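# Swap spare arm out of case, broken arm in

## Task

Two unpowered, heavy robot arms with limp joints are involved: a spare one sitting in an open case on a desk, and a faulty one identified by red tape. Move the spare onto the empty desk on the far side of the room from the case, and place the taped faulty arm inside the case. At the finish both must be at rest; no part of the spare may hang past any desk edge, and the faulty one must sit low enough that the case lid could close, though the lid is left open. Letting any portion of either arm drop freely for more than a few centimetres means failure. The case has to remain upright on its desk or the task fails. When finished, release everything and back away. The robot must not topple or be left leaning, or the task fails.

## Robot and tools

Robot: a wheeled base (two drive wheels, four passive casters) with a vertical column, a tilting head and two six-joint arms, each ending in a two-finger gripper. Folded, it measures 0.73 m long, 0.62 m wide, 1.88 m tall; its front sits 0.40 m ahead of the column. The shoulders are about 1.46 m up, 0.23 m either side of the column. The base only drives forward/back or spins; it cannot slide sideways. A free hand reaches roughly 1 m from its shoulder and no lower than about 0.47 m above the floor, so nothing on the floor can be reached.

Frames: the base frame sits on the floor under the column, between the drive wheels: x ahead, y to the robot's left, z up. left_hand and right_hand report the point where each hand's fingers meet (tips extend 8 mm further) in this frame, with quat_wxyz mapping (0,0,1) to the finger direction and the hand's y axis along the opening. Odometry is the base frame as it was when the scene began; base_odometry counts wheel turns only, so slipping looks like travel. Heading runs -3.142 to 3.142, left positive.

execute_actions: argument actions is a list holding one action or nothing (empty list just returns state and pictures). cameras picks which images come back: cam_head_left, cam_head_right, cam_left_wrist, cam_right_wrist, nav_camera, or all; omitted or null means all, [] means none. An action may contain:
- base: exactly one key. translate_m is a relative drive in metres from where the base last measured itself, -3 to 3, positive forward. rotate_rad is a relative spin in radians, -3.2 to 3.2, positive counter-clockwise seen from above. A base move needing more than 8.667 s is refused.
- joints: one flat dictionary, keys by joint name, values absolute targets (not offsets). Left and right arms use separate keys: left_joint1_rad..left_joint6_rad and right_joint1_rad..right_joint6_rad in radians; ranges joint1 -2.879..2.879, joint2 0..3.141, joint3 0..3.019, joint4 -1.692..1.57, joint5 -1.57..1.57 (positive swings hand to robot's right), joint6 -2.094..2.094 (positive rolls clockwise seen from behind). left_gripper_m and right_gripper_m are fingertip gaps in metres, 0 (shut) to 0.093. head_tilt_rad -0.61..1.308, positive looks down. Omitted joints keep pushing toward earlier targets.
- speeds: optional caps, translate_m 0.05..0.8 m/s and rotate_rad 0.1..1 rad/s; these do not slow the arms.
Any unknown key or out-of-range number rejects the whole call. No action exceeds 15 s.

Arm geometry (approximate): with left_joint1_rad -1.57 or right_joint1_rad 1.57 and joints 5, 6 at 0, the arm stays in a vertical plane pointing ahead. Let a = j2 - 0.35, b = 1.05 + j2 - j3, c = b - j4. Hand reach ahead = 0.12 + 0.39 sin a + 0.38 cos b + 0.25 cos c; height = 1.46 + 0.39 cos a - 0.38 sin b - 0.25 sin c; c = 1.57 means fingers vertical down. Example: j2,j3,j4 = 0.93,0.78,0.14 gives 0.60 m ahead, 1.21 m up. Real hands sag lower and nearer the column by up to 5 cm, or ~12 cm under heavy loads.

Loads per arm, fingers down: ~3.2 kg at 0.4 m ahead, 0.65-1.2 m up; 2 kg to 0.6 m out; 1 kg to 0.8 m out at 0.9-1.2 m up. A gripper holds about 2-6 kg. These arms are heavy, so grasp near their middle or use both hands, keep loads close and low, and never open a gripper until the object rests fully supported.

Grip: command a gap smaller than the object; off_target is then expected. If the measured gap stays 0.002 m or more above target, something is held. Fingers are 7 cm long, gripper body 10 x 7 cm. Small target changes (under ~0.03 rad, 0.08 for joints 2-3) may do nothing. For gentle contact, step about 0.05 rad per call from your last target.

Result lines: base_status and joint_status per motion: done, off_target (resting away from target, maybe still pushing), contact_stop (base only; wheel stalled — reverse 0.05 m before retrying or turning), time_out (arm blocked; it keeps a nearby target and pushes). "joint command not followed" with a cause line means a self-collision check blocked an arm; back each moved joint at least 0.05 rad the way it came, or move the other arm or drive away. on_its_own lists uncommanded behaviour; "held at" is a target, not a position. motor_effort lists left_wheel and right_wheel in percent (positive pushes forward, bracket = peak). turned_by_wheels vs turned_by_imu differing by over ~4% and 0.05 rad indicates collision or slip. base_tilt gives forward/right lean in degrees; a forward value dropping 0.5 or more during a move means leaning back — reverse 0.05 m. wheel_motors_off = 1 means an overload shut the wheels for 2 s after ~3 s of hard pushing. Motor temperatures per arm joint; MOTOR HOT appears from 85 °C, and at 100 °C that arm drops everything (OVER-TEMPERATURE FAULT). Relieve a pushing arm by resending its current joint readings as targets (a held load sinks slightly).

Cameras: head cameras at 1.47-1.58 m look ahead, tilted by head_tilt_rad. Wrist cameras look along the fingers, tilted 0.62 rad toward the hand's +x; with fingers down and arm forward they look down and back toward the robot. nav_camera is 0.23 m up at the base front.

wait: seconds 0 to 10, no new command, returns state. zoom_image: camera plus region [x0,y0,x1,y1] pixels, at most 504 x 504, from that camera's latest full image. read_manual: section "licences" only; moves nothing. finished_scene: scene = current scene's number; ends it irreversibly.

Avoid: unsupported drops, arms striking or pressing each other (a hard press ends the run), tables over 0.30-1.20 m catching the column, tipping the case, and the robot tipping.

Each tool is called after "Request:" as name(argument=value, ...), one argument or row to a line, values as JSON.

## Session

Request:
execute_actions(
  actions=[],
)

Scene clock: 0.00 s.
Motor temperatures (°C, as the motors report them): left_arm=[21 21 18 22 22 20] | right_arm=[20 21 23 21 18 21]
base_odometry: x=+0.000 y=+0.000 heading=+0.000 (m, m, rad; odometry frame)
turned_by_wheels: +0.000 (rad since the last result)
turned_by_imu: +0.000 (rad since the last result)
base_tilt: forward=+0.2 right=-0.7 (deg)
base_status: not commanded
joint_positions: head_tilt_rad=+0.892 left_joint1_rad=-1.592 left_joint2_rad=+0.851 left_joint3_rad=+0.393 left_joint4_rad=-0.967 left_joint5_rad=+0.007 left_joint6_rad=+0.045 left_gripper_m=+0.094 right_joint1_rad=+1.563 right_joint2_rad=+0.848 right_joint3_rad=+0.364 right_joint4_rad=-0.907 right_joint5_rad=-0.039 right_joint6_rad=-0.031 right_gripper_m=+0.095
joint_status: not commanded
wheel_motors_off: 0
motor_effort: left_wheel=+2 right_wheel=+3 (%)
left_hand: x=+0.1421 y=+0.2191 z=+1.2595 quat_wxyz=(+0.435, -0.028, -0.900, +0.019) (m; base frame)
right_hand: x=+0.1370 y=-0.2205 z=+1.2530 quat_wxyz=(+0.419, +0.003, -0.908, -0.022) (m; base frame)
pictures: cam_head_left, cam_head_right, cam_left_wrist, cam_right_wrist, nav_camera
Images, in order (width x height): cam_head_left 672x504, cam_head_right 672x504, cam_left_wrist 672x504, cam_right_wrist 672x504, nav_camera 672x504.

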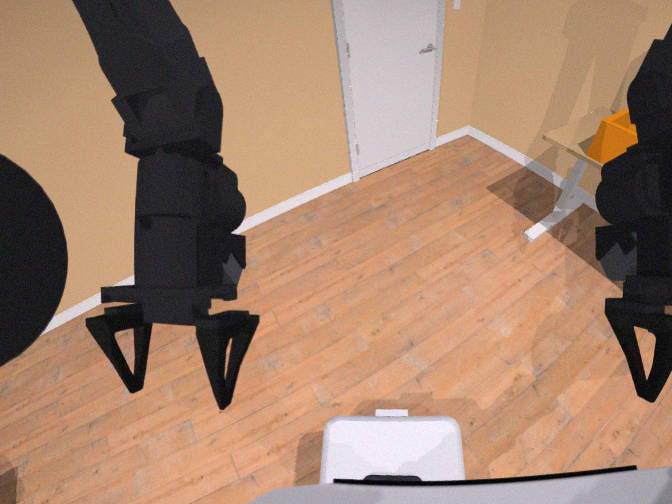

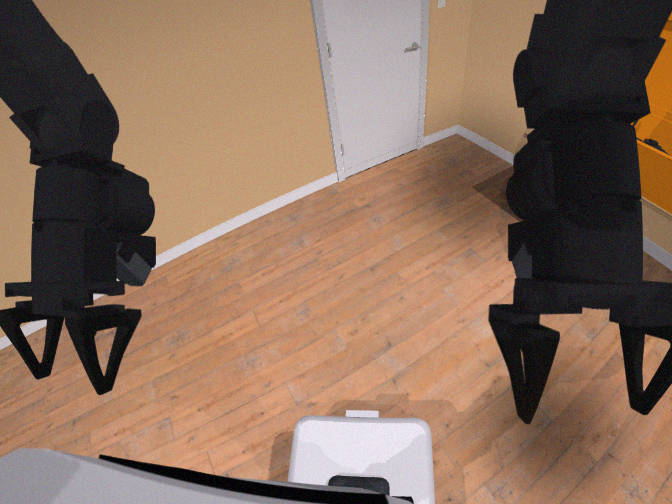

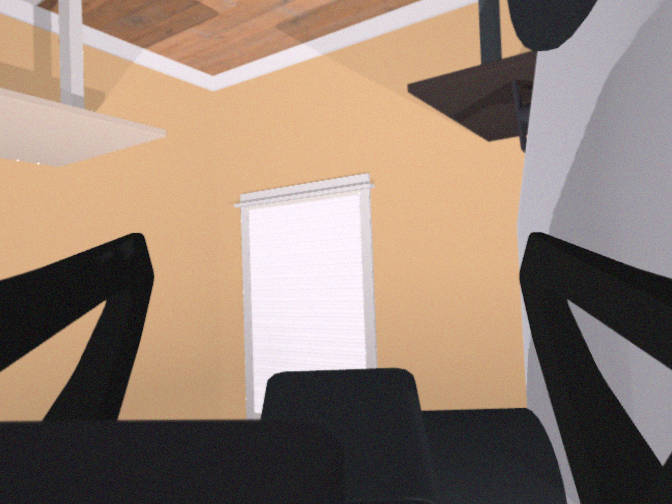

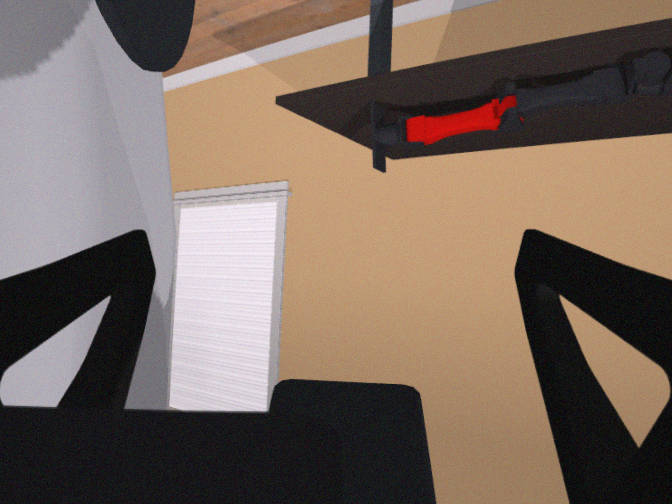

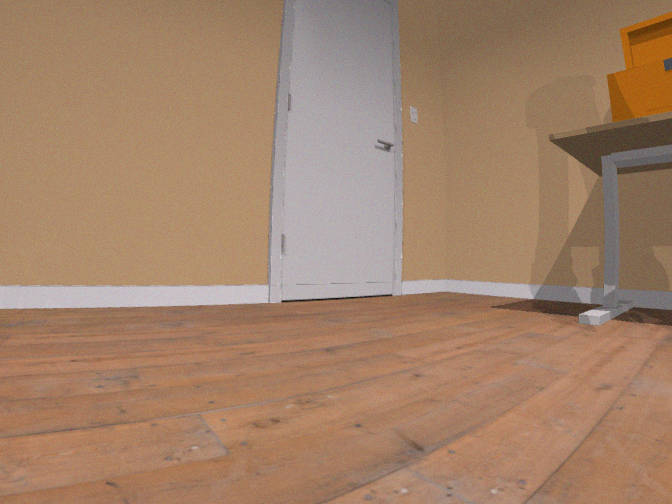

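Request:
execute_actions(
  actions=[
    {"base":{"rotate_rad":-1.0},"joints":{"head_tilt_rad":0.6,"left_joint1_rad":-2.2,"right_joint1_rad":2.2}},
  ],
  cameras=["cam_head_left","cam_head_right","nav_camera"],
)

Request:
execute_actions(
  actions=[
    {"base":{"rotate_rad":-1.5}},
  ],
  cameras=["cam_head_left","cam_head_right","nav_camera"],
)

Request:
execute_actions(
  actions=[
    {"base":{"rotate_rad":-1.5}},
  ],
  cameras=["cam_head_left","cam_head_right","nav_camera"],
)

Scene clock: 9.03 s.
Motor temperatures (°C, as the motors report them): left_arm=[21 21 18 22 22 20] | right_arm=[20 21 23 21 18 21]
base_odometry: x=+0.000 y=+0.000 heading=-0.999 (m, m, rad; odometry frame)
turned_by_wheels: -0.999 (rad since the last result)
turned_by_imu: -0.988 (rad since the last result)
base_tilt: forward=+0.2 right=-0.6 (deg)
base_status: done
joint_positions: head_tilt_rad=+0.618 left_joint1_rad=-2.191 left_joint2_rad=+0.851 left_joint3_rad=+0.393 left_joint4_rad=-0.967 left_joint5_rad=+0.007 left_joint6_rad=+0.045 left_gripper_m=+0.094 right_joint1_rad=+2.175 right_joint2_rad=+0.848 right_joint3_rad=+0.364 right_joint4_rad=-0.907 right_joint5_rad=-0.039 right_joint6_rad=-0.031 right_gripper_m=+0.095
joint_status: right_joint1_rad not_followed (moved +0.613 of +0.637); the others done
wheel_motors_off: 0
motor_effort: left_wheel=+4(50) right_wheel=-3(44) (%)
left_hand: x=+0.1228 y=+0.1065 z=+1.2928 quat_wxyz=(+0.412, -0.271, -0.851, +0.184) (m; base frame)
right_hand: x=+0.1171 y=-0.1037 z=+1.2874 quat_wxyz=(+0.403, +0.249, -0.859, -0.195) (m; base frame)
pictures: cam_head_left, cam_head_right, nav_camera
joint command not followed: on one or more control steps a check withheld the commanded joint targets of the right arm, and it was not sent them on those steps. On the call's last step the targets were still withheld.
cause: the commanded joint targets would bring a part of the arm (its fingers) too close to the robot's own body; next, command targets that bring no part of the arm closer to the body.
Images, in order (width x height): cam_head_left 672x504, cam_head_right 672x504, nav_camera 672x504.

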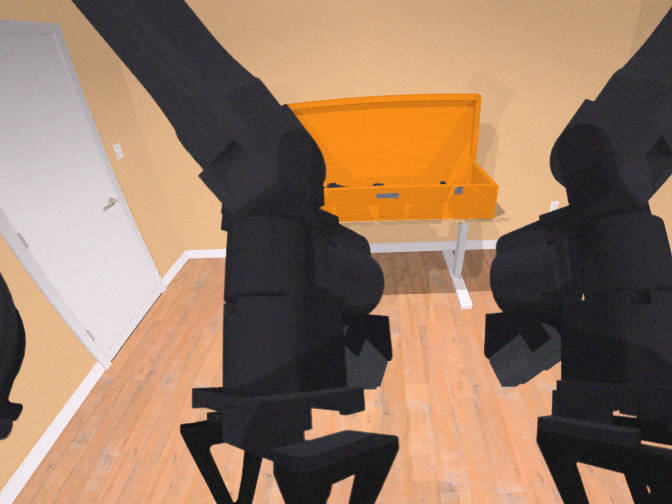

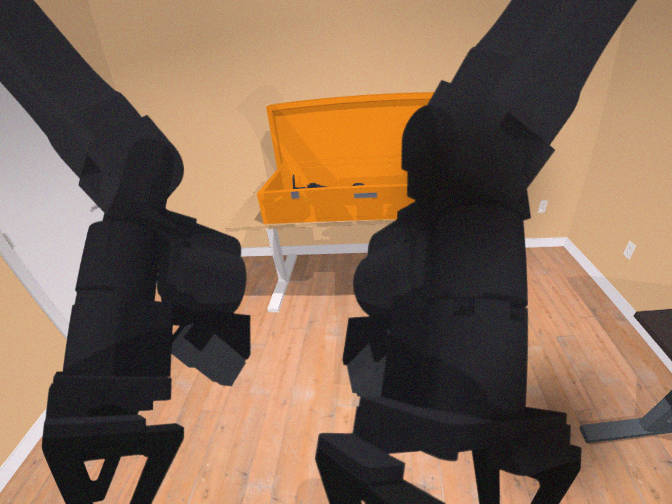

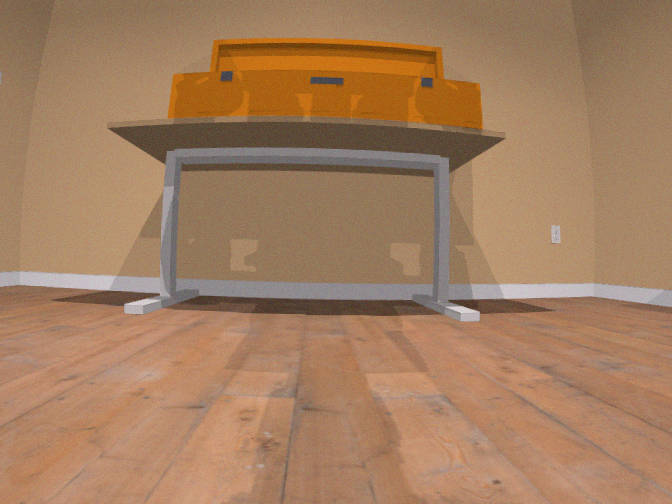

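Scene clock: 12.00 s.
Motor temperatures (°C, as the motors report them): left_arm=[21 21 18 22 22 20] | right_arm=[20 21 23 21 18 21]
base_odometry: x=+0.000 y=+0.000 heading=-2.498 (m, m, rad; odometry frame)
turned_by_wheels: -1.499 (rad since the last result)
turned_by_imu: -1.488 (rad since the last result)
base_tilt: forward=+0.0 right=-0.6 (deg)
base_status: done
joint_positions: head_tilt_rad=+0.618 left_joint1_rad=-2.191 left_joint2_rad=+0.851 left_joint3_rad=+0.392 left_joint4_rad=-0.967 left_joint5_rad=+0.007 left_joint6_rad=+0.045 left_gripper_m=+0.094 right_joint1_rad=+2.175 right_joint2_rad=+0.848 right_joint3_rad=+0.364 right_joint4_rad=-0.907 right_joint5_rad=-0.039 right_joint6_rad=-0.031 right_gripper_m=+0.095
joint_status: not commanded
wheel_motors_off: 0
motor_effort: left_wheel=+4(30) right_wheel=-3(24) (%)
left_hand: x=+0.1227 y=+0.1066 z=+1.2928 quat_wxyz=(+0.412, -0.271, -0.851, +0.184) (m; base frame)
right_hand: x=+0.1171 y=-0.1037 z=+1.2874 quat_wxyz=(+0.403, +0.249, -0.859, -0.195) (m; base frame)
pictures: cam_head_left, cam_head_right, nav_camera
joint command not followed: on one or more control steps a check withheld the commanded joint targets of the right arm, and it was not sent them on those steps. On the call's last step the targets were still withheld.
cause: the commanded joint targets would bring a part of the arm (its fingers) too close to the robot's own body; next, command targets that bring no part of the arm closer to the body.
Images, in order (width x height): cam_head_left 672x504, cam_head_right 672x504, nav_camera 672x504.

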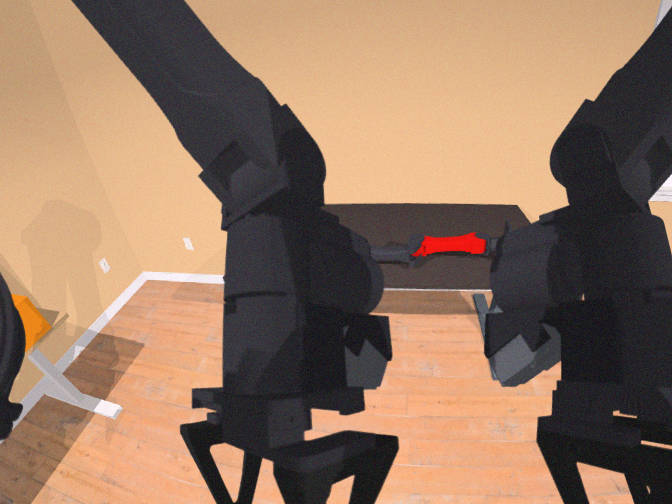

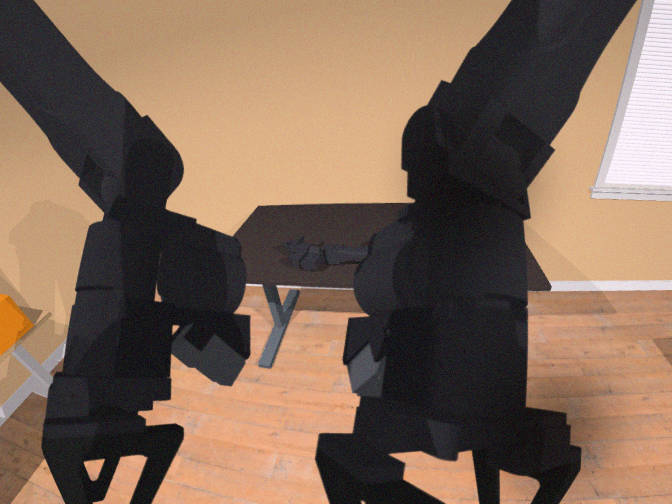

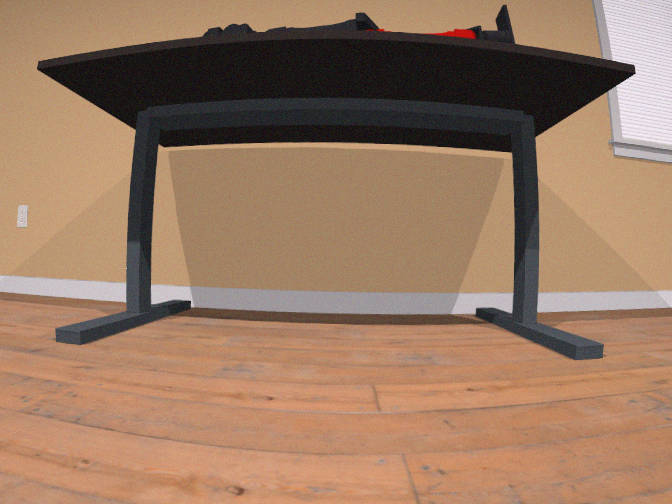

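Scene clock: 14.97 s.
Motor temperatures (°C, as the motors report them): left_arm=[21 21 18 22 22 20] | right_arm=[20 21 23 21 18 21]
base_odometry: x=+0.000 y=+0.000 heading=+2.286 (m, m, rad; odometry frame)
turned_by_wheels: -1.499 (rad since the last result)
turned_by_imu: -1.488 (rad since the last result)
base_tilt: forward=+0.2 right=-0.7 (deg)
base_status: done
joint_positions: head_tilt_rad=+0.618 left_joint1_rad=-2.191 left_joint2_rad=+0.851 left_joint3_rad=+0.392 left_joint4_rad=-0.967 left_joint5_rad=+0.007 left_joint6_rad=+0.045 left_gripper_m=+0.094 right_joint1_rad=+2.175 right_joint2_rad=+0.848 right_joint3_rad=+0.364 right_joint4_rad=-0.907 right_joint5_rad=-0.039 right_joint6_rad=-0.031 right_gripper_m=+0.095
joint_status: not commanded
wheel_motors_off: 0
motor_effort: left_wheel=+5(29) right_wheel=-3(25) (%)
left_hand: x=+0.1227 y=+0.1066 z=+1.2928 quat_wxyz=(+0.412, -0.271, -0.851, +0.184) (m; base frame)
right_hand: x=+0.1171 y=-0.1037 z=+1.2874 quat_wxyz=(+0.403, +0.249, -0.859, -0.195) (m; base frame)
pictures: cam_head_left, cam_head_right, nav_camera
joint command not followed: on one or more control steps a check withheld the commanded joint targets of the right arm, and it was not sent them on those steps. On the call's last step the targets were still withheld.
cause: the commanded joint targets would bring a part of the arm (its fingers) too close to the robot's own body; next, command targets that bring no part of the arm closer to the body.
Images, in order (width x height): cam_head_left 672x504, cam_head_right 672x504, nav_camera 672x504.

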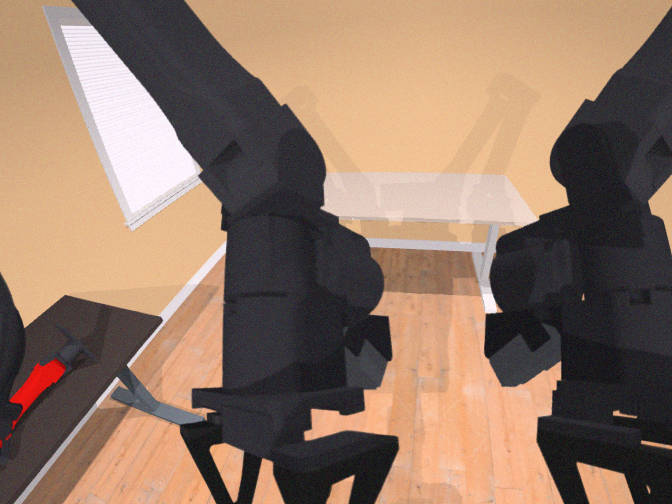

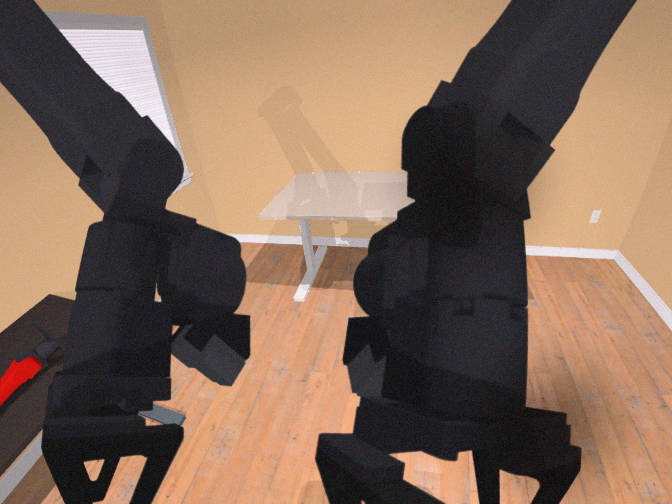

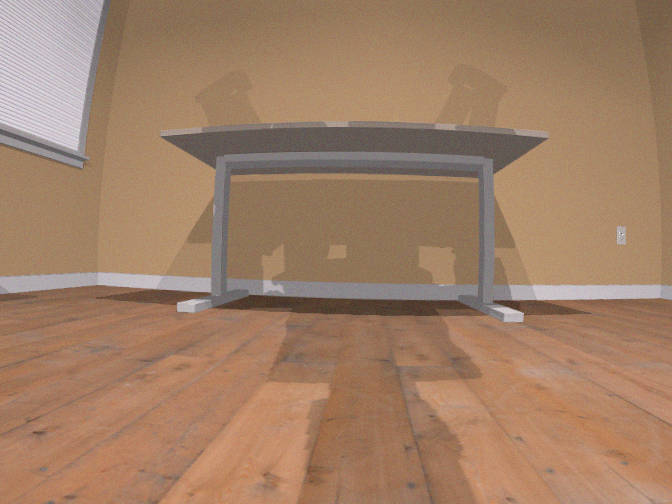

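Request:
execute_actions(
  actions=[
    {"base":{"rotate_rad":3.08},"joints":{"head_tilt_rad":0.7,"left_joint1_rad":-1.57,"right_joint1_rad":1.57,"left_joint3_rad":1.05,"right_joint3_rad":1.05,"left_joint4_rad":-0.72,"right_joint4_rad":-0.72}},
  ],
  cameras=["cam_head_left","nav_camera"],
)

Request:
execute_actions(
  actions=[
    {"base":{"translate_m":0.5}},
  ],
  cameras=["cam_head_left","cam_head_right","nav_camera"],
)

Scene clock: 26.23 s.
Motor temperatures (°C, as the motors report them): left_arm=[21 22 19 22 22 20] | right_arm=[20 21 24 21 18 21]
base_odometry: x=+0.000 y=+0.000 heading=-0.918 (m, m, rad; odometry frame)
turned_by_wheels: +3.079 (rad since the last result)
turned_by_imu: +3.056 (rad since the last result)
base_tilt: forward=+0.1 right=-0.7 (deg)
base_status: done
joint_positions: head_tilt_rad=+0.703 left_joint1_rad=-1.578 left_joint2_rad=+0.850 left_joint3_rad=+1.044 left_joint4_rad=-0.714 left_joint5_rad=+0.007 left_joint6_rad=+0.045 left_gripper_m=+0.094 right_joint1_rad=+1.566 right_joint2_rad=+0.848 right_joint3_rad=+1.034 right_joint4_rad=-0.728 right_joint5_rad=-0.039 right_joint6_rad=-0.031 right_gripper_m=+0.095
joint_status: all done
wheel_motors_off: 0
motor_effort: left_wheel=-5(42) right_wheel=+4(40) (%)
left_hand: x=+0.5617 y=+0.2205 z=+1.2596 quat_wxyz=(-0.002, -0.024, -1.000, +0.006) (m; base frame)
right_hand: x=+0.5535 y=-0.2209 z=+1.2583 quat_wxyz=(+0.009, +0.014, -1.000, -0.017) (m; base frame)
pictures: cam_head_left, nav_camera
joint command not followed: on one or more control steps a check withheld the commanded joint targets of the right arm, and it was not sent them on those steps.
cause: the commanded joint targets would bring a part of the arm (its fingers) too close to the robot's own body; next, command targets that bring no part of the arm closer to the body.
Images, in order (width x height): cam_head_left 672x504, nav_camera 672x504.

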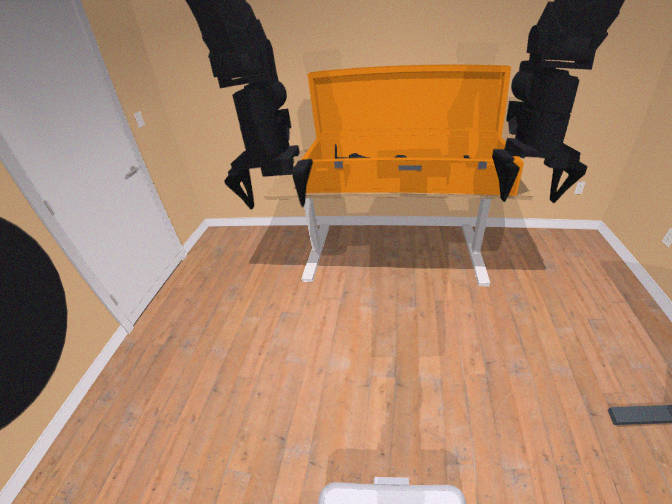

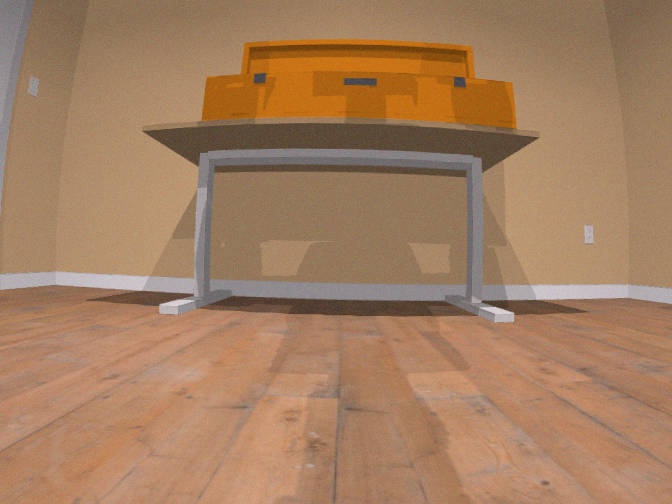

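Scene clock: 28.83 s.
Motor temperatures (°C, as the motors report them): left_arm=[21 22 19 22 22 20] | right_arm=[20 22 24 21 18 21]
base_odometry: x=+0.304 y=-0.397 heading=-0.918 (m, m, rad; odometry frame)
turned_by_wheels: +0.000 (rad since the last result)
turned_by_imu: +0.001 (rad since the last result)
base_tilt: forward=+0.0 right=-0.6 (deg)
base_status: done
joint_positions: head_tilt_rad=+0.704 left_joint1_rad=-1.578 left_joint2_rad=+0.850 left_joint3_rad=+1.041 left_joint4_rad=-0.715 left_joint5_rad=+0.007 left_joint6_rad=+0.045 left_gripper_m=+0.094 right_joint1_rad=+1.566 right_joint2_rad=+0.848 right_joint3_rad=+1.034 right_joint4_rad=-0.728 right_joint5_rad=-0.039 right_joint6_rad=-0.031 right_gripper_m=+0.095
joint_status: not commanded
wheel_motors_off: 0
motor_effort: left_wheel=+0(62) right_wheel=+0(56) (%)
left_hand: x=+0.5600 y=+0.2205 z=+1.2588 quat_wxyz=(+0.000, -0.024, -1.000, +0.006) (m; base frame)
right_hand: x=+0.5537 y=-0.2209 z=+1.2583 quat_wxyz=(+0.008, +0.014, -1.000, -0.017) (m; base frame)
pictures: cam_head_left, cam_head_right, nav_camera
Images, in order (width x height): cam_head_left 672x504, cam_head_right 672x504, nav_camera 672x504.

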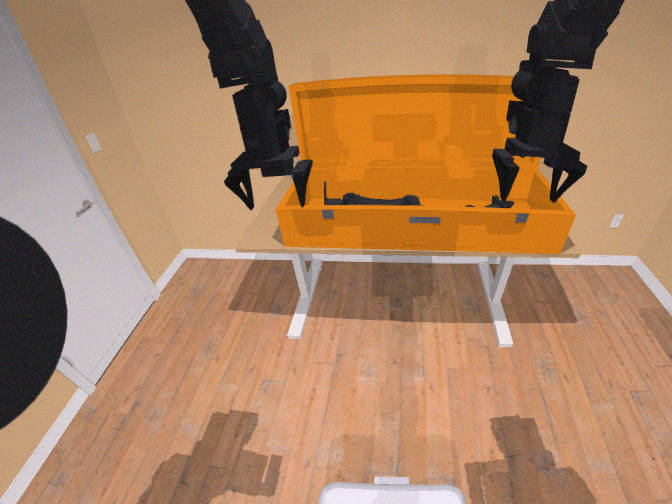

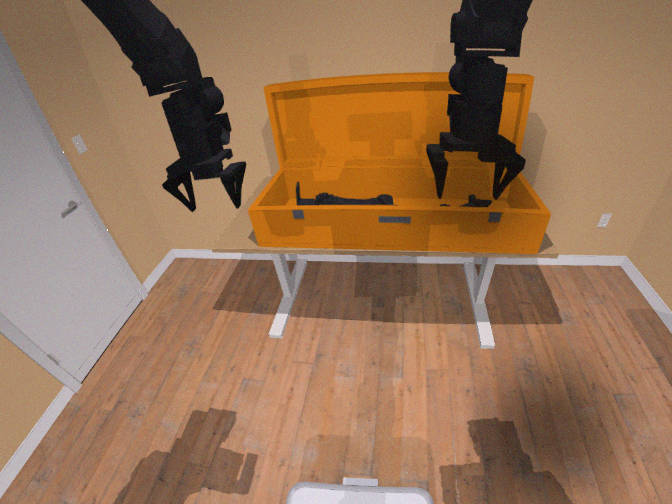

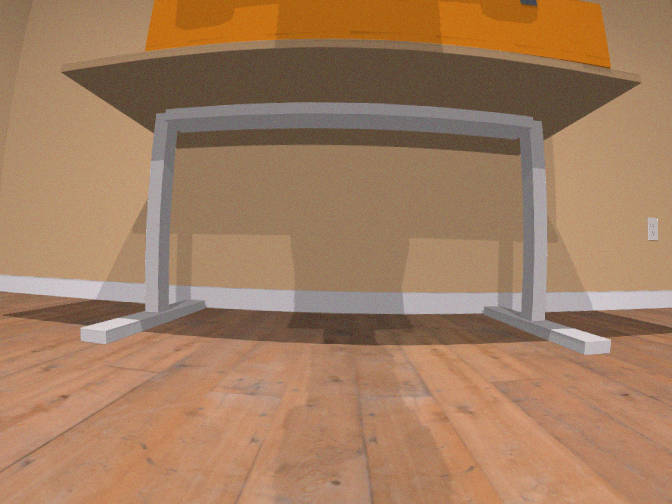

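Request:
execute_actions(
  actions=[
    {"base":{"rotate_rad":-0.15}},
  ],
  cameras=[],
)

Request:
execute_actions(
  actions=[
    {"base":{"translate_m":0.6},"joints":{"head_tilt_rad":0.95}},
  ],
  cameras=[],
)

Request:
execute_actions(
  actions=[
    {"base":{"rotate_rad":0.15}},
  ],
)

Scene clock: 36.47 s.
Motor temperatures (°C, as the motors report them): left_arm=[21 22 20 22 22 20] | right_arm=[20 22 25 21 18 21]
base_odometry: x=+0.304 y=-0.397 heading=-1.066 (m, m, rad; odometry frame)
turned_by_wheels: -0.148 (rad since the last result)
turned_by_imu: -0.144 (rad since the last result)
base_tilt: forward=+0.1 right=-0.6 (deg)
base_status: done
joint_positions: head_tilt_rad=+0.704 left_joint1_rad=-1.578 left_joint2_rad=+0.850 left_joint3_rad=+1.041 left_joint4_rad=-0.715 left_joint5_rad=+0.007 left_joint6_rad=+0.045 left_gripper_m=+0.094 right_joint1_rad=+1.566 right_joint2_rad=+0.848 right_joint3_rad=+1.034 right_joint4_rad=-0.728 right_joint5_rad=-0.039 right_joint6_rad=-0.031 right_gripper_m=+0.095
joint_status: not commanded
wheel_motors_off: 0
motor_effort: left_wheel=+0(43) right_wheel=-1(47) (%)
left_hand: x=+0.5600 y=+0.2205 z=+1.2588 quat_wxyz=(+0.000, -0.024, -1.000, +0.006) (m; base frame)
right_hand: x=+0.5537 y=-0.2209 z=+1.2583 quat_wxyz=(+0.008, +0.014, -1.000, -0.017) (m; base frame)
pictures: none
No camera images: the call's "cameras" was empty. Leave "cameras" out to get every camera's image.

Scene clock: 39.23 s.
Motor temperatures (°C, as the motors report them): left_arm=[21 22 20 22 22 20] | right_arm=[20 22 25 21 18 21]
base_odometry: x=+0.594 y=-0.923 heading=-1.066 (m, m, rad; odometry frame)
turned_by_wheels: +0.000 (rad since the last result)
turned_by_imu: +0.001 (rad since the last result)
base_tilt: forward=+0.2 right=-0.6 (deg)
base_status: done
joint_positions: head_tilt_rad=+0.951 left_joint1_rad=-1.578 left_joint2_rad=+0.851 left_joint3_rad=+1.041 left_joint4_rad=-0.716 left_joint5_rad=+0.007 left_joint6_rad=+0.045 left_gripper_m=+0.094 right_joint1_rad=+1.566 right_joint2_rad=+0.848 right_joint3_rad=+1.036 right_joint4_rad=-0.727 right_joint5_rad=-0.039 right_joint6_rad=-0.031 right_gripper_m=+0.095
joint_status: all done
wheel_motors_off: 0
motor_effort: left_wheel=+0(48) right_wheel=+0(56) (%)
left_hand: x=+0.5596 y=+0.2205 z=+1.2585 quat_wxyz=(+0.001, -0.024, -1.000, +0.007) (m; base frame)
right_hand: x=+0.5547 y=-0.2209 z=+1.2587 quat_wxyz=(+0.007, +0.014, -1.000, -0.017) (m; base frame)
pictures: none
No camera images: the call's "cameras" was empty. Leave "cameras" out to get every camera's image.

Scene clock: 40.50 s.
Motor temperatures (°C, as the motors report them): left_arm=[21 22 20 22 22 20] | right_arm=[20 22 25 21 18 21]
base_odometry: x=+0.594 y=-0.923 heading=-0.918 (m, m, rad; odometry frame)
turned_by_wheels: +0.148 (rad since the last result)
turned_by_imu: +0.147 (rad since the last result)
base_tilt: forward=+0.2 right=-0.7 (deg)
base_status: done
joint_positions: head_tilt_rad=+0.951 left_joint1_rad=-1.578 left_joint2_rad=+0.851 left_joint3_rad=+1.041 left_joint4_rad=-0.716 left_joint5_rad=+0.007 left_joint6_rad=+0.045 left_gripper_m=+0.094 right_joint1_rad=+1.566 right_joint2_rad=+0.848 right_joint3_rad=+1.036 right_joint4_rad=-0.727 right_joint5_rad=-0.039 right_joint6_rad=-0.031 right_gripper_m=+0.095
joint_status: not commanded
wheel_motors_off: 0
motor_effort: left_wheel=-1(54) right_wheel=+0(36) (%)
left_hand: x=+0.5596 y=+0.2205 z=+1.2585 quat_wxyz=(+0.001, -0.024, -1.000, +0.007) (m; base frame)
right_hand: x=+0.5547 y=-0.2209 z=+1.2587 quat_wxyz=(+0.007, +0.014, -1.000, -0.017) (m; base frame)
pictures: cam_head_left, cam_head_right, cam_left_wrist, cam_right_wrist, nav_camera
Images, in order (width x height): cam_head_left 672x504, cam_head_right 672x504, cam_left_wrist 672x504, cam_right_wrist 672x504, nav_camera 672x504.

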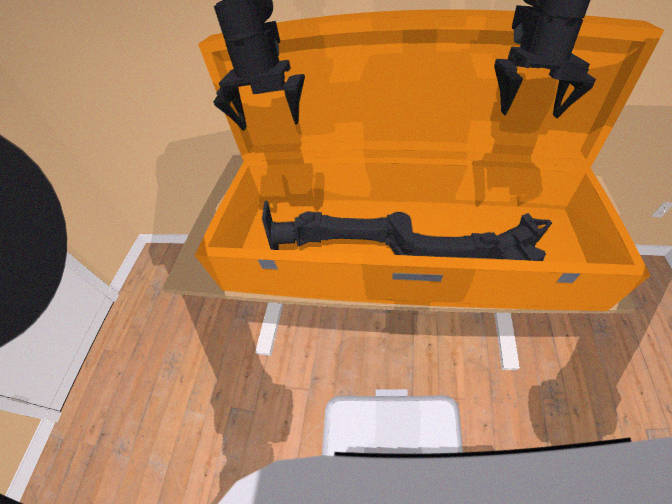

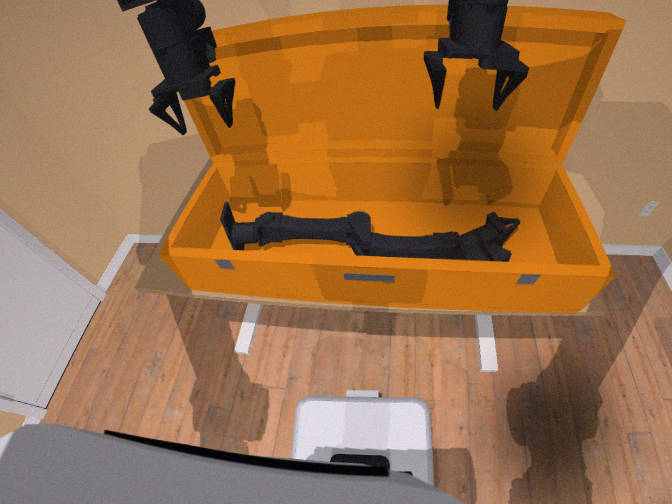

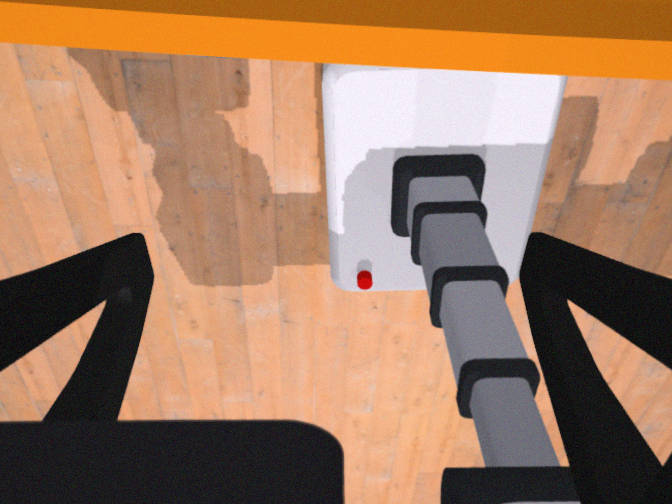

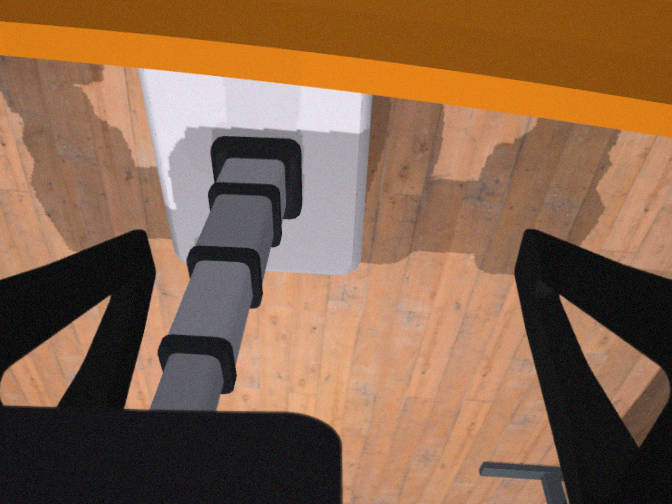

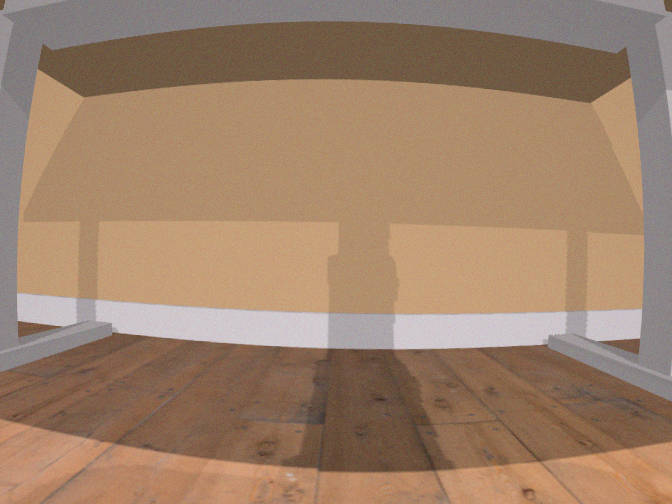

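Request:
execute_actions(
  actions=[
    {"base":{"translate_m":0.28},"joints":{"head_tilt_rad":1.25,"left_joint3_rad":0.85,"right_joint3_rad":0.85,"left_joint4_rad":-0.52,"right_joint4_rad":-0.52}},
  ],
)

Scene clock: 49.53 s.
Motor temperatures (°C, as the motors report them): left_arm=[21 23 20 22 22 20] | right_arm=[20 23 25 21 18 21]
base_odometry: x=+0.764 y=-1.146 heading=-0.917 (m, m, rad; odometry frame)
turned_by_wheels: +0.001 (rad since the last result)
turned_by_imu: +0.003 (rad since the last result)
base_tilt: forward=+0.2 right=-0.6 (deg)
base_status: done
joint_positions: head_tilt_rad=+1.248 left_joint1_rad=-1.578 left_joint2_rad=+0.848 left_joint3_rad=+0.837 left_joint4_rad=-0.526 left_joint5_rad=+0.007 left_joint6_rad=+0.045 left_gripper_m=+0.094 right_joint1_rad=+1.566 right_joint2_rad=+0.847 right_joint3_rad=+0.835 right_joint4_rad=-0.532 right_joint5_rad=-0.039 right_joint6_rad=-0.031 right_gripper_m=+0.095
joint_status: all done
wheel_motors_off: 0
motor_effort: left_wheel=+1(63) right_wheel=+0(45) (%)
left_hand: x=+0.4931 y=+0.2205 z=+1.2149 quat_wxyz=(+0.006, -0.024, -1.000, +0.007) (m; base frame)
right_hand: x=+0.4903 y=-0.2209 z=+1.2148 quat_wxyz=(+0.010, +0.014, -1.000, -0.017) (m; base frame)
pictures: cam_head_left, cam_head_right, cam_left_wrist, cam_right_wrist, nav_camera
Images, in order (width x height): cam_head_left 672x504, cam_head_right 672x504, cam_left_wrist 672x504, cam_right_wrist 672x504, nav_camera 672x504.

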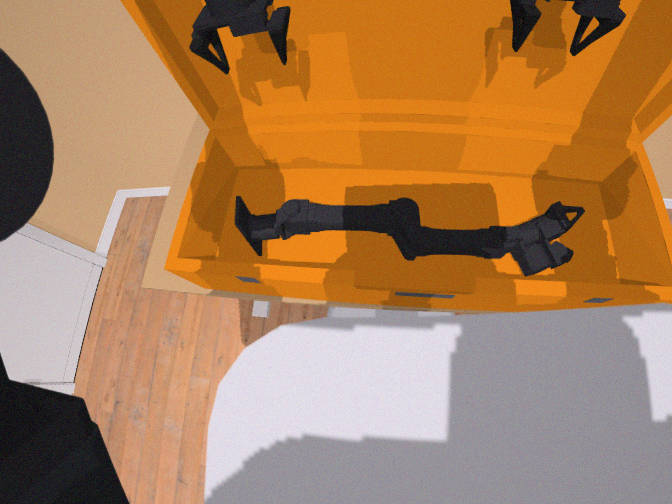

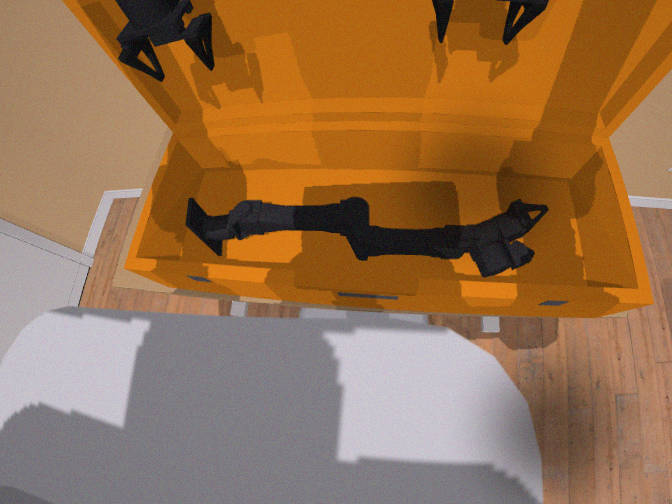

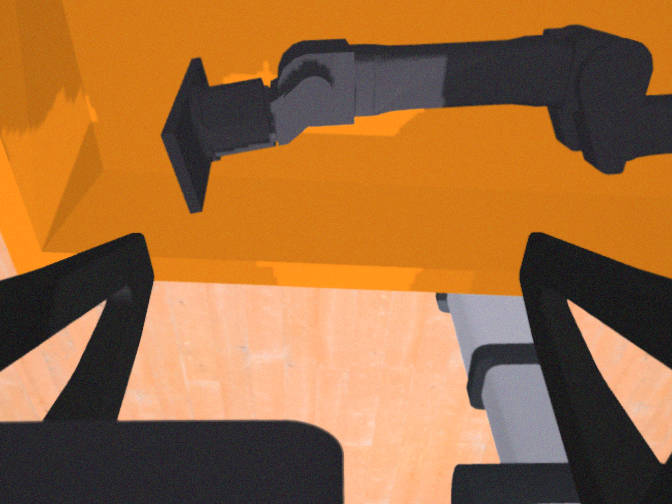

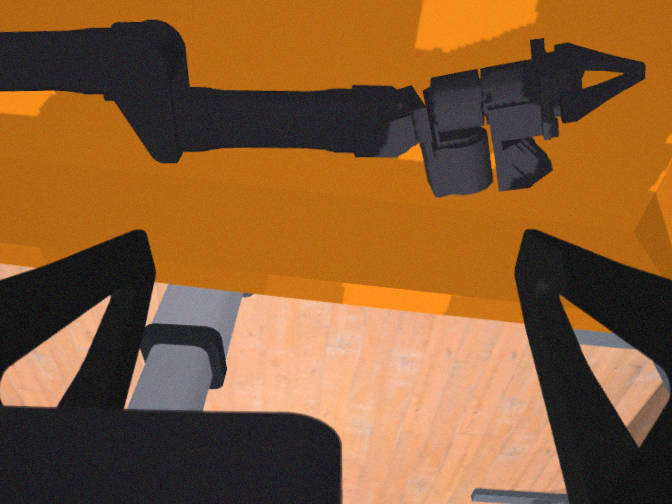

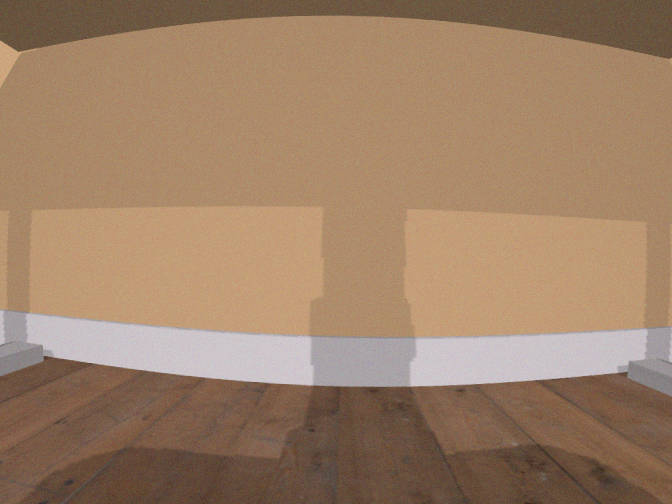

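Request:
execute_actions(
  actions=[
    {"joints":{"left_joint6_rad":-1.57,"right_joint6_rad":1.57,"left_joint1_rad":-1.66,"right_joint1_rad":1.62,"left_joint2_rad":1.5,"left_joint3_rad":1.0,"left_joint4_rad":-0.02,"right_joint2_rad":1.5,"right_joint3_rad":0.92,"right_joint4_rad":0.06}},
  ],
  cameras=["cam_head_left","cam_head_right","cam_left_wrist","cam_right_wrist"],
)

Scene clock: 65.83 s.
Motor temperatures (°C, as the motors report them): left_arm=[21 23 20 22 22 20] | right_arm=[20 23 25 21 18 21]
base_odometry: x=+0.764 y=-1.146 heading=-0.917 (m, m, rad; odometry frame)
turned_by_wheels: +0.000 (rad since the last result)
turned_by_imu: +0.002 (rad since the last result)
base_tilt: forward=+0.1 right=-0.6 (deg)
base_status: not commanded
joint_positions: head_tilt_rad=+1.248 left_joint1_rad=-1.655 left_joint2_rad=+1.511 left_joint3_rad=+0.998 left_joint4_rad=-0.029 left_joint5_rad=+0.007 left_joint6_rad=-1.556 left_gripper_m=+0.094 right_joint1_rad=+1.619 right_joint2_rad=+1.505 right_joint3_rad=+0.917 right_joint4_rad=+0.044 right_joint5_rad=-0.039 right_joint6_rad=+1.559 right_gripper_m=+0.095
joint_status: all done
wheel_motors_off: 0
motor_effort: left_wheel=+2(11) right_wheel=-2(5) (%)
left_hand: x=+0.4753 y=+0.1718 z=+0.9823 quat_wxyz=(+0.035, +0.686, -0.726, +0.022) (m; base frame)
right_hand: x=+0.4465 y=-0.1905 z=+0.9841 quat_wxyz=(+0.035, -0.694, -0.719, -0.021) (m; base frame)
pictures: cam_head_left, cam_head_right, cam_left_wrist, cam_right_wrist
Images, in order (width x height): cam_head_left 672x504, cam_head_right 672x504, cam_left_wrist 672x504, cam_right_wrist 672x504.

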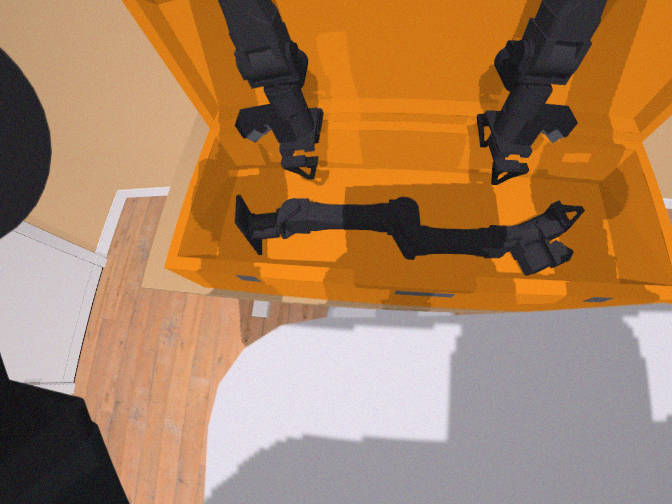

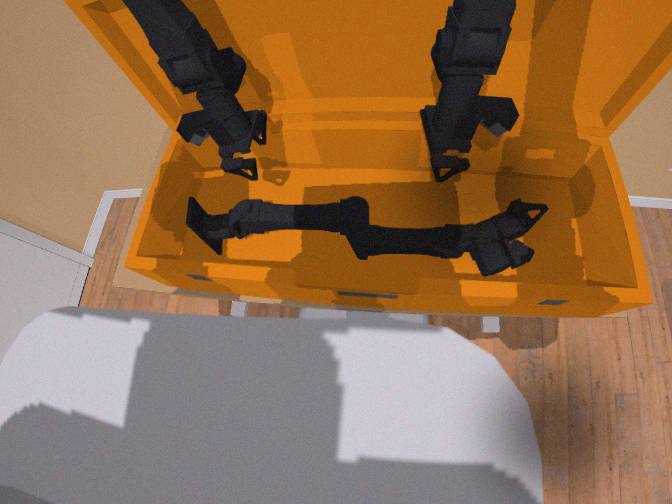

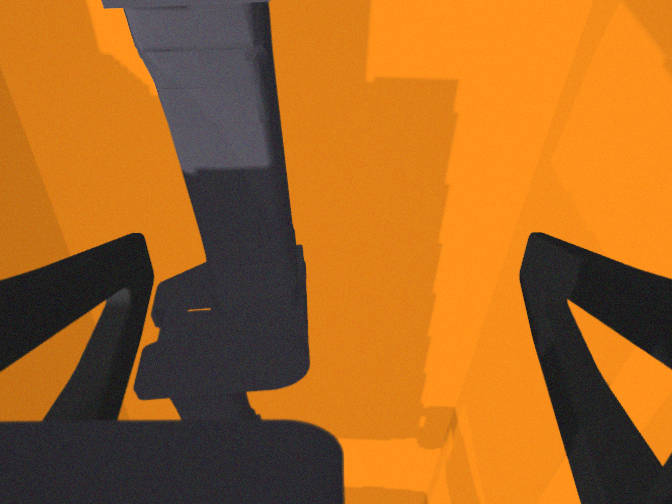

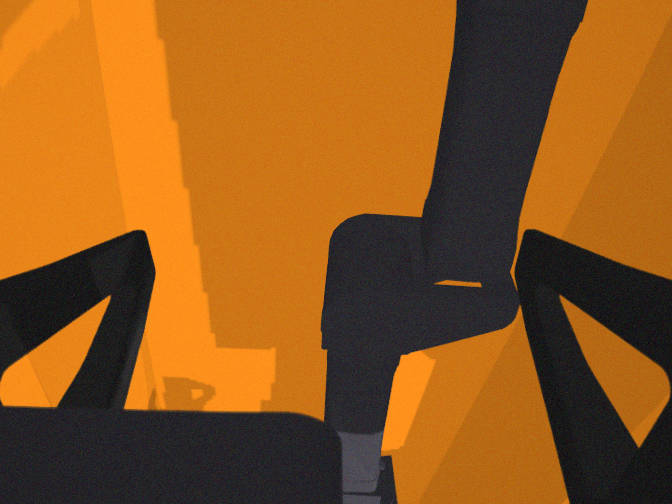

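Request:
execute_actions(
  actions=[
    {"joints":{"left_joint2_rad":1.765,"left_joint3_rad":1.017,"left_joint4_rad":0.25,"right_joint2_rad":1.797,"right_joint3_rad":0.935,"right_joint4_rad":0.36}},
  ],
  cameras=["cam_head_left","cam_left_wrist","cam_right_wrist"],
)

Scene clock: 75.57 s.
Motor temperatures (°C, as the motors report them): left_arm=[21 23 19 22 22 20] | right_arm=[20 23 24 21 18 21]
base_odometry: x=+0.764 y=-1.146 heading=-0.917 (m, m, rad; odometry frame)
turned_by_wheels: +0.000 (rad since the last result)
turned_by_imu: +0.002 (rad since the last result)
base_tilt: forward=+0.1 right=-0.5 (deg)
base_status: not commanded
joint_positions: head_tilt_rad=+1.248 left_joint1_rad=-1.655 left_joint2_rad=+1.772 left_joint3_rad=+1.018 left_joint4_rad=+0.242 left_joint5_rad=+0.007 left_joint6_rad=-1.557 left_gripper_m=+0.094 right_joint1_rad=+1.619 right_joint2_rad=+1.816 right_joint3_rad=+0.934 right_joint4_rad=+0.345 right_joint5_rad=-0.039 right_joint6_rad=+1.560 right_gripper_m=+0.095
joint_status: all done
wheel_motors_off: 0
motor_effort: left_wheel=+2(3) right_wheel=-1(3) (%)
left_hand: x=+0.4189 y=+0.1679 z=+0.8962 quat_wxyz=(+0.024, +0.687, -0.726, +0.032) (m; base frame)
right_hand: x=+0.3685 y=-0.1885 z=+0.8924 quat_wxyz=(+0.033, -0.694, -0.719, -0.023) (m; base frame)
pictures: cam_head_left, cam_left_wrist, cam_right_wrist
Images, in order (width x height): cam_head_left 672x504, cam_left_wrist 672x504, cam_right_wrist 672x504.

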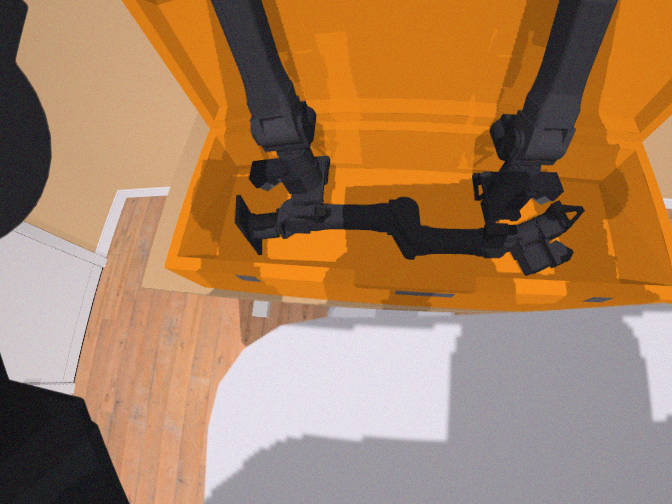

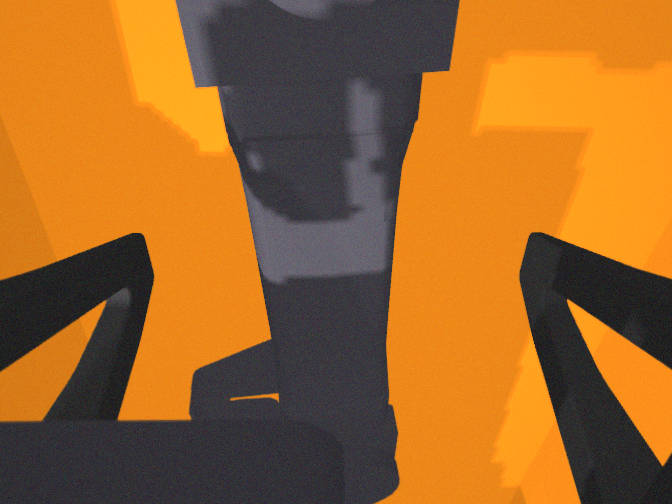

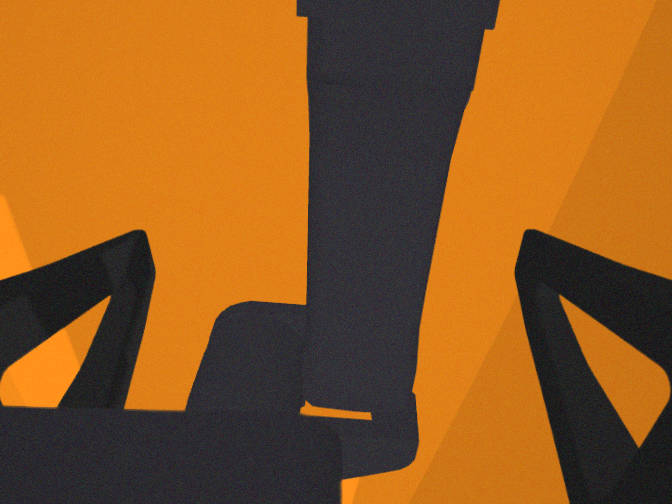

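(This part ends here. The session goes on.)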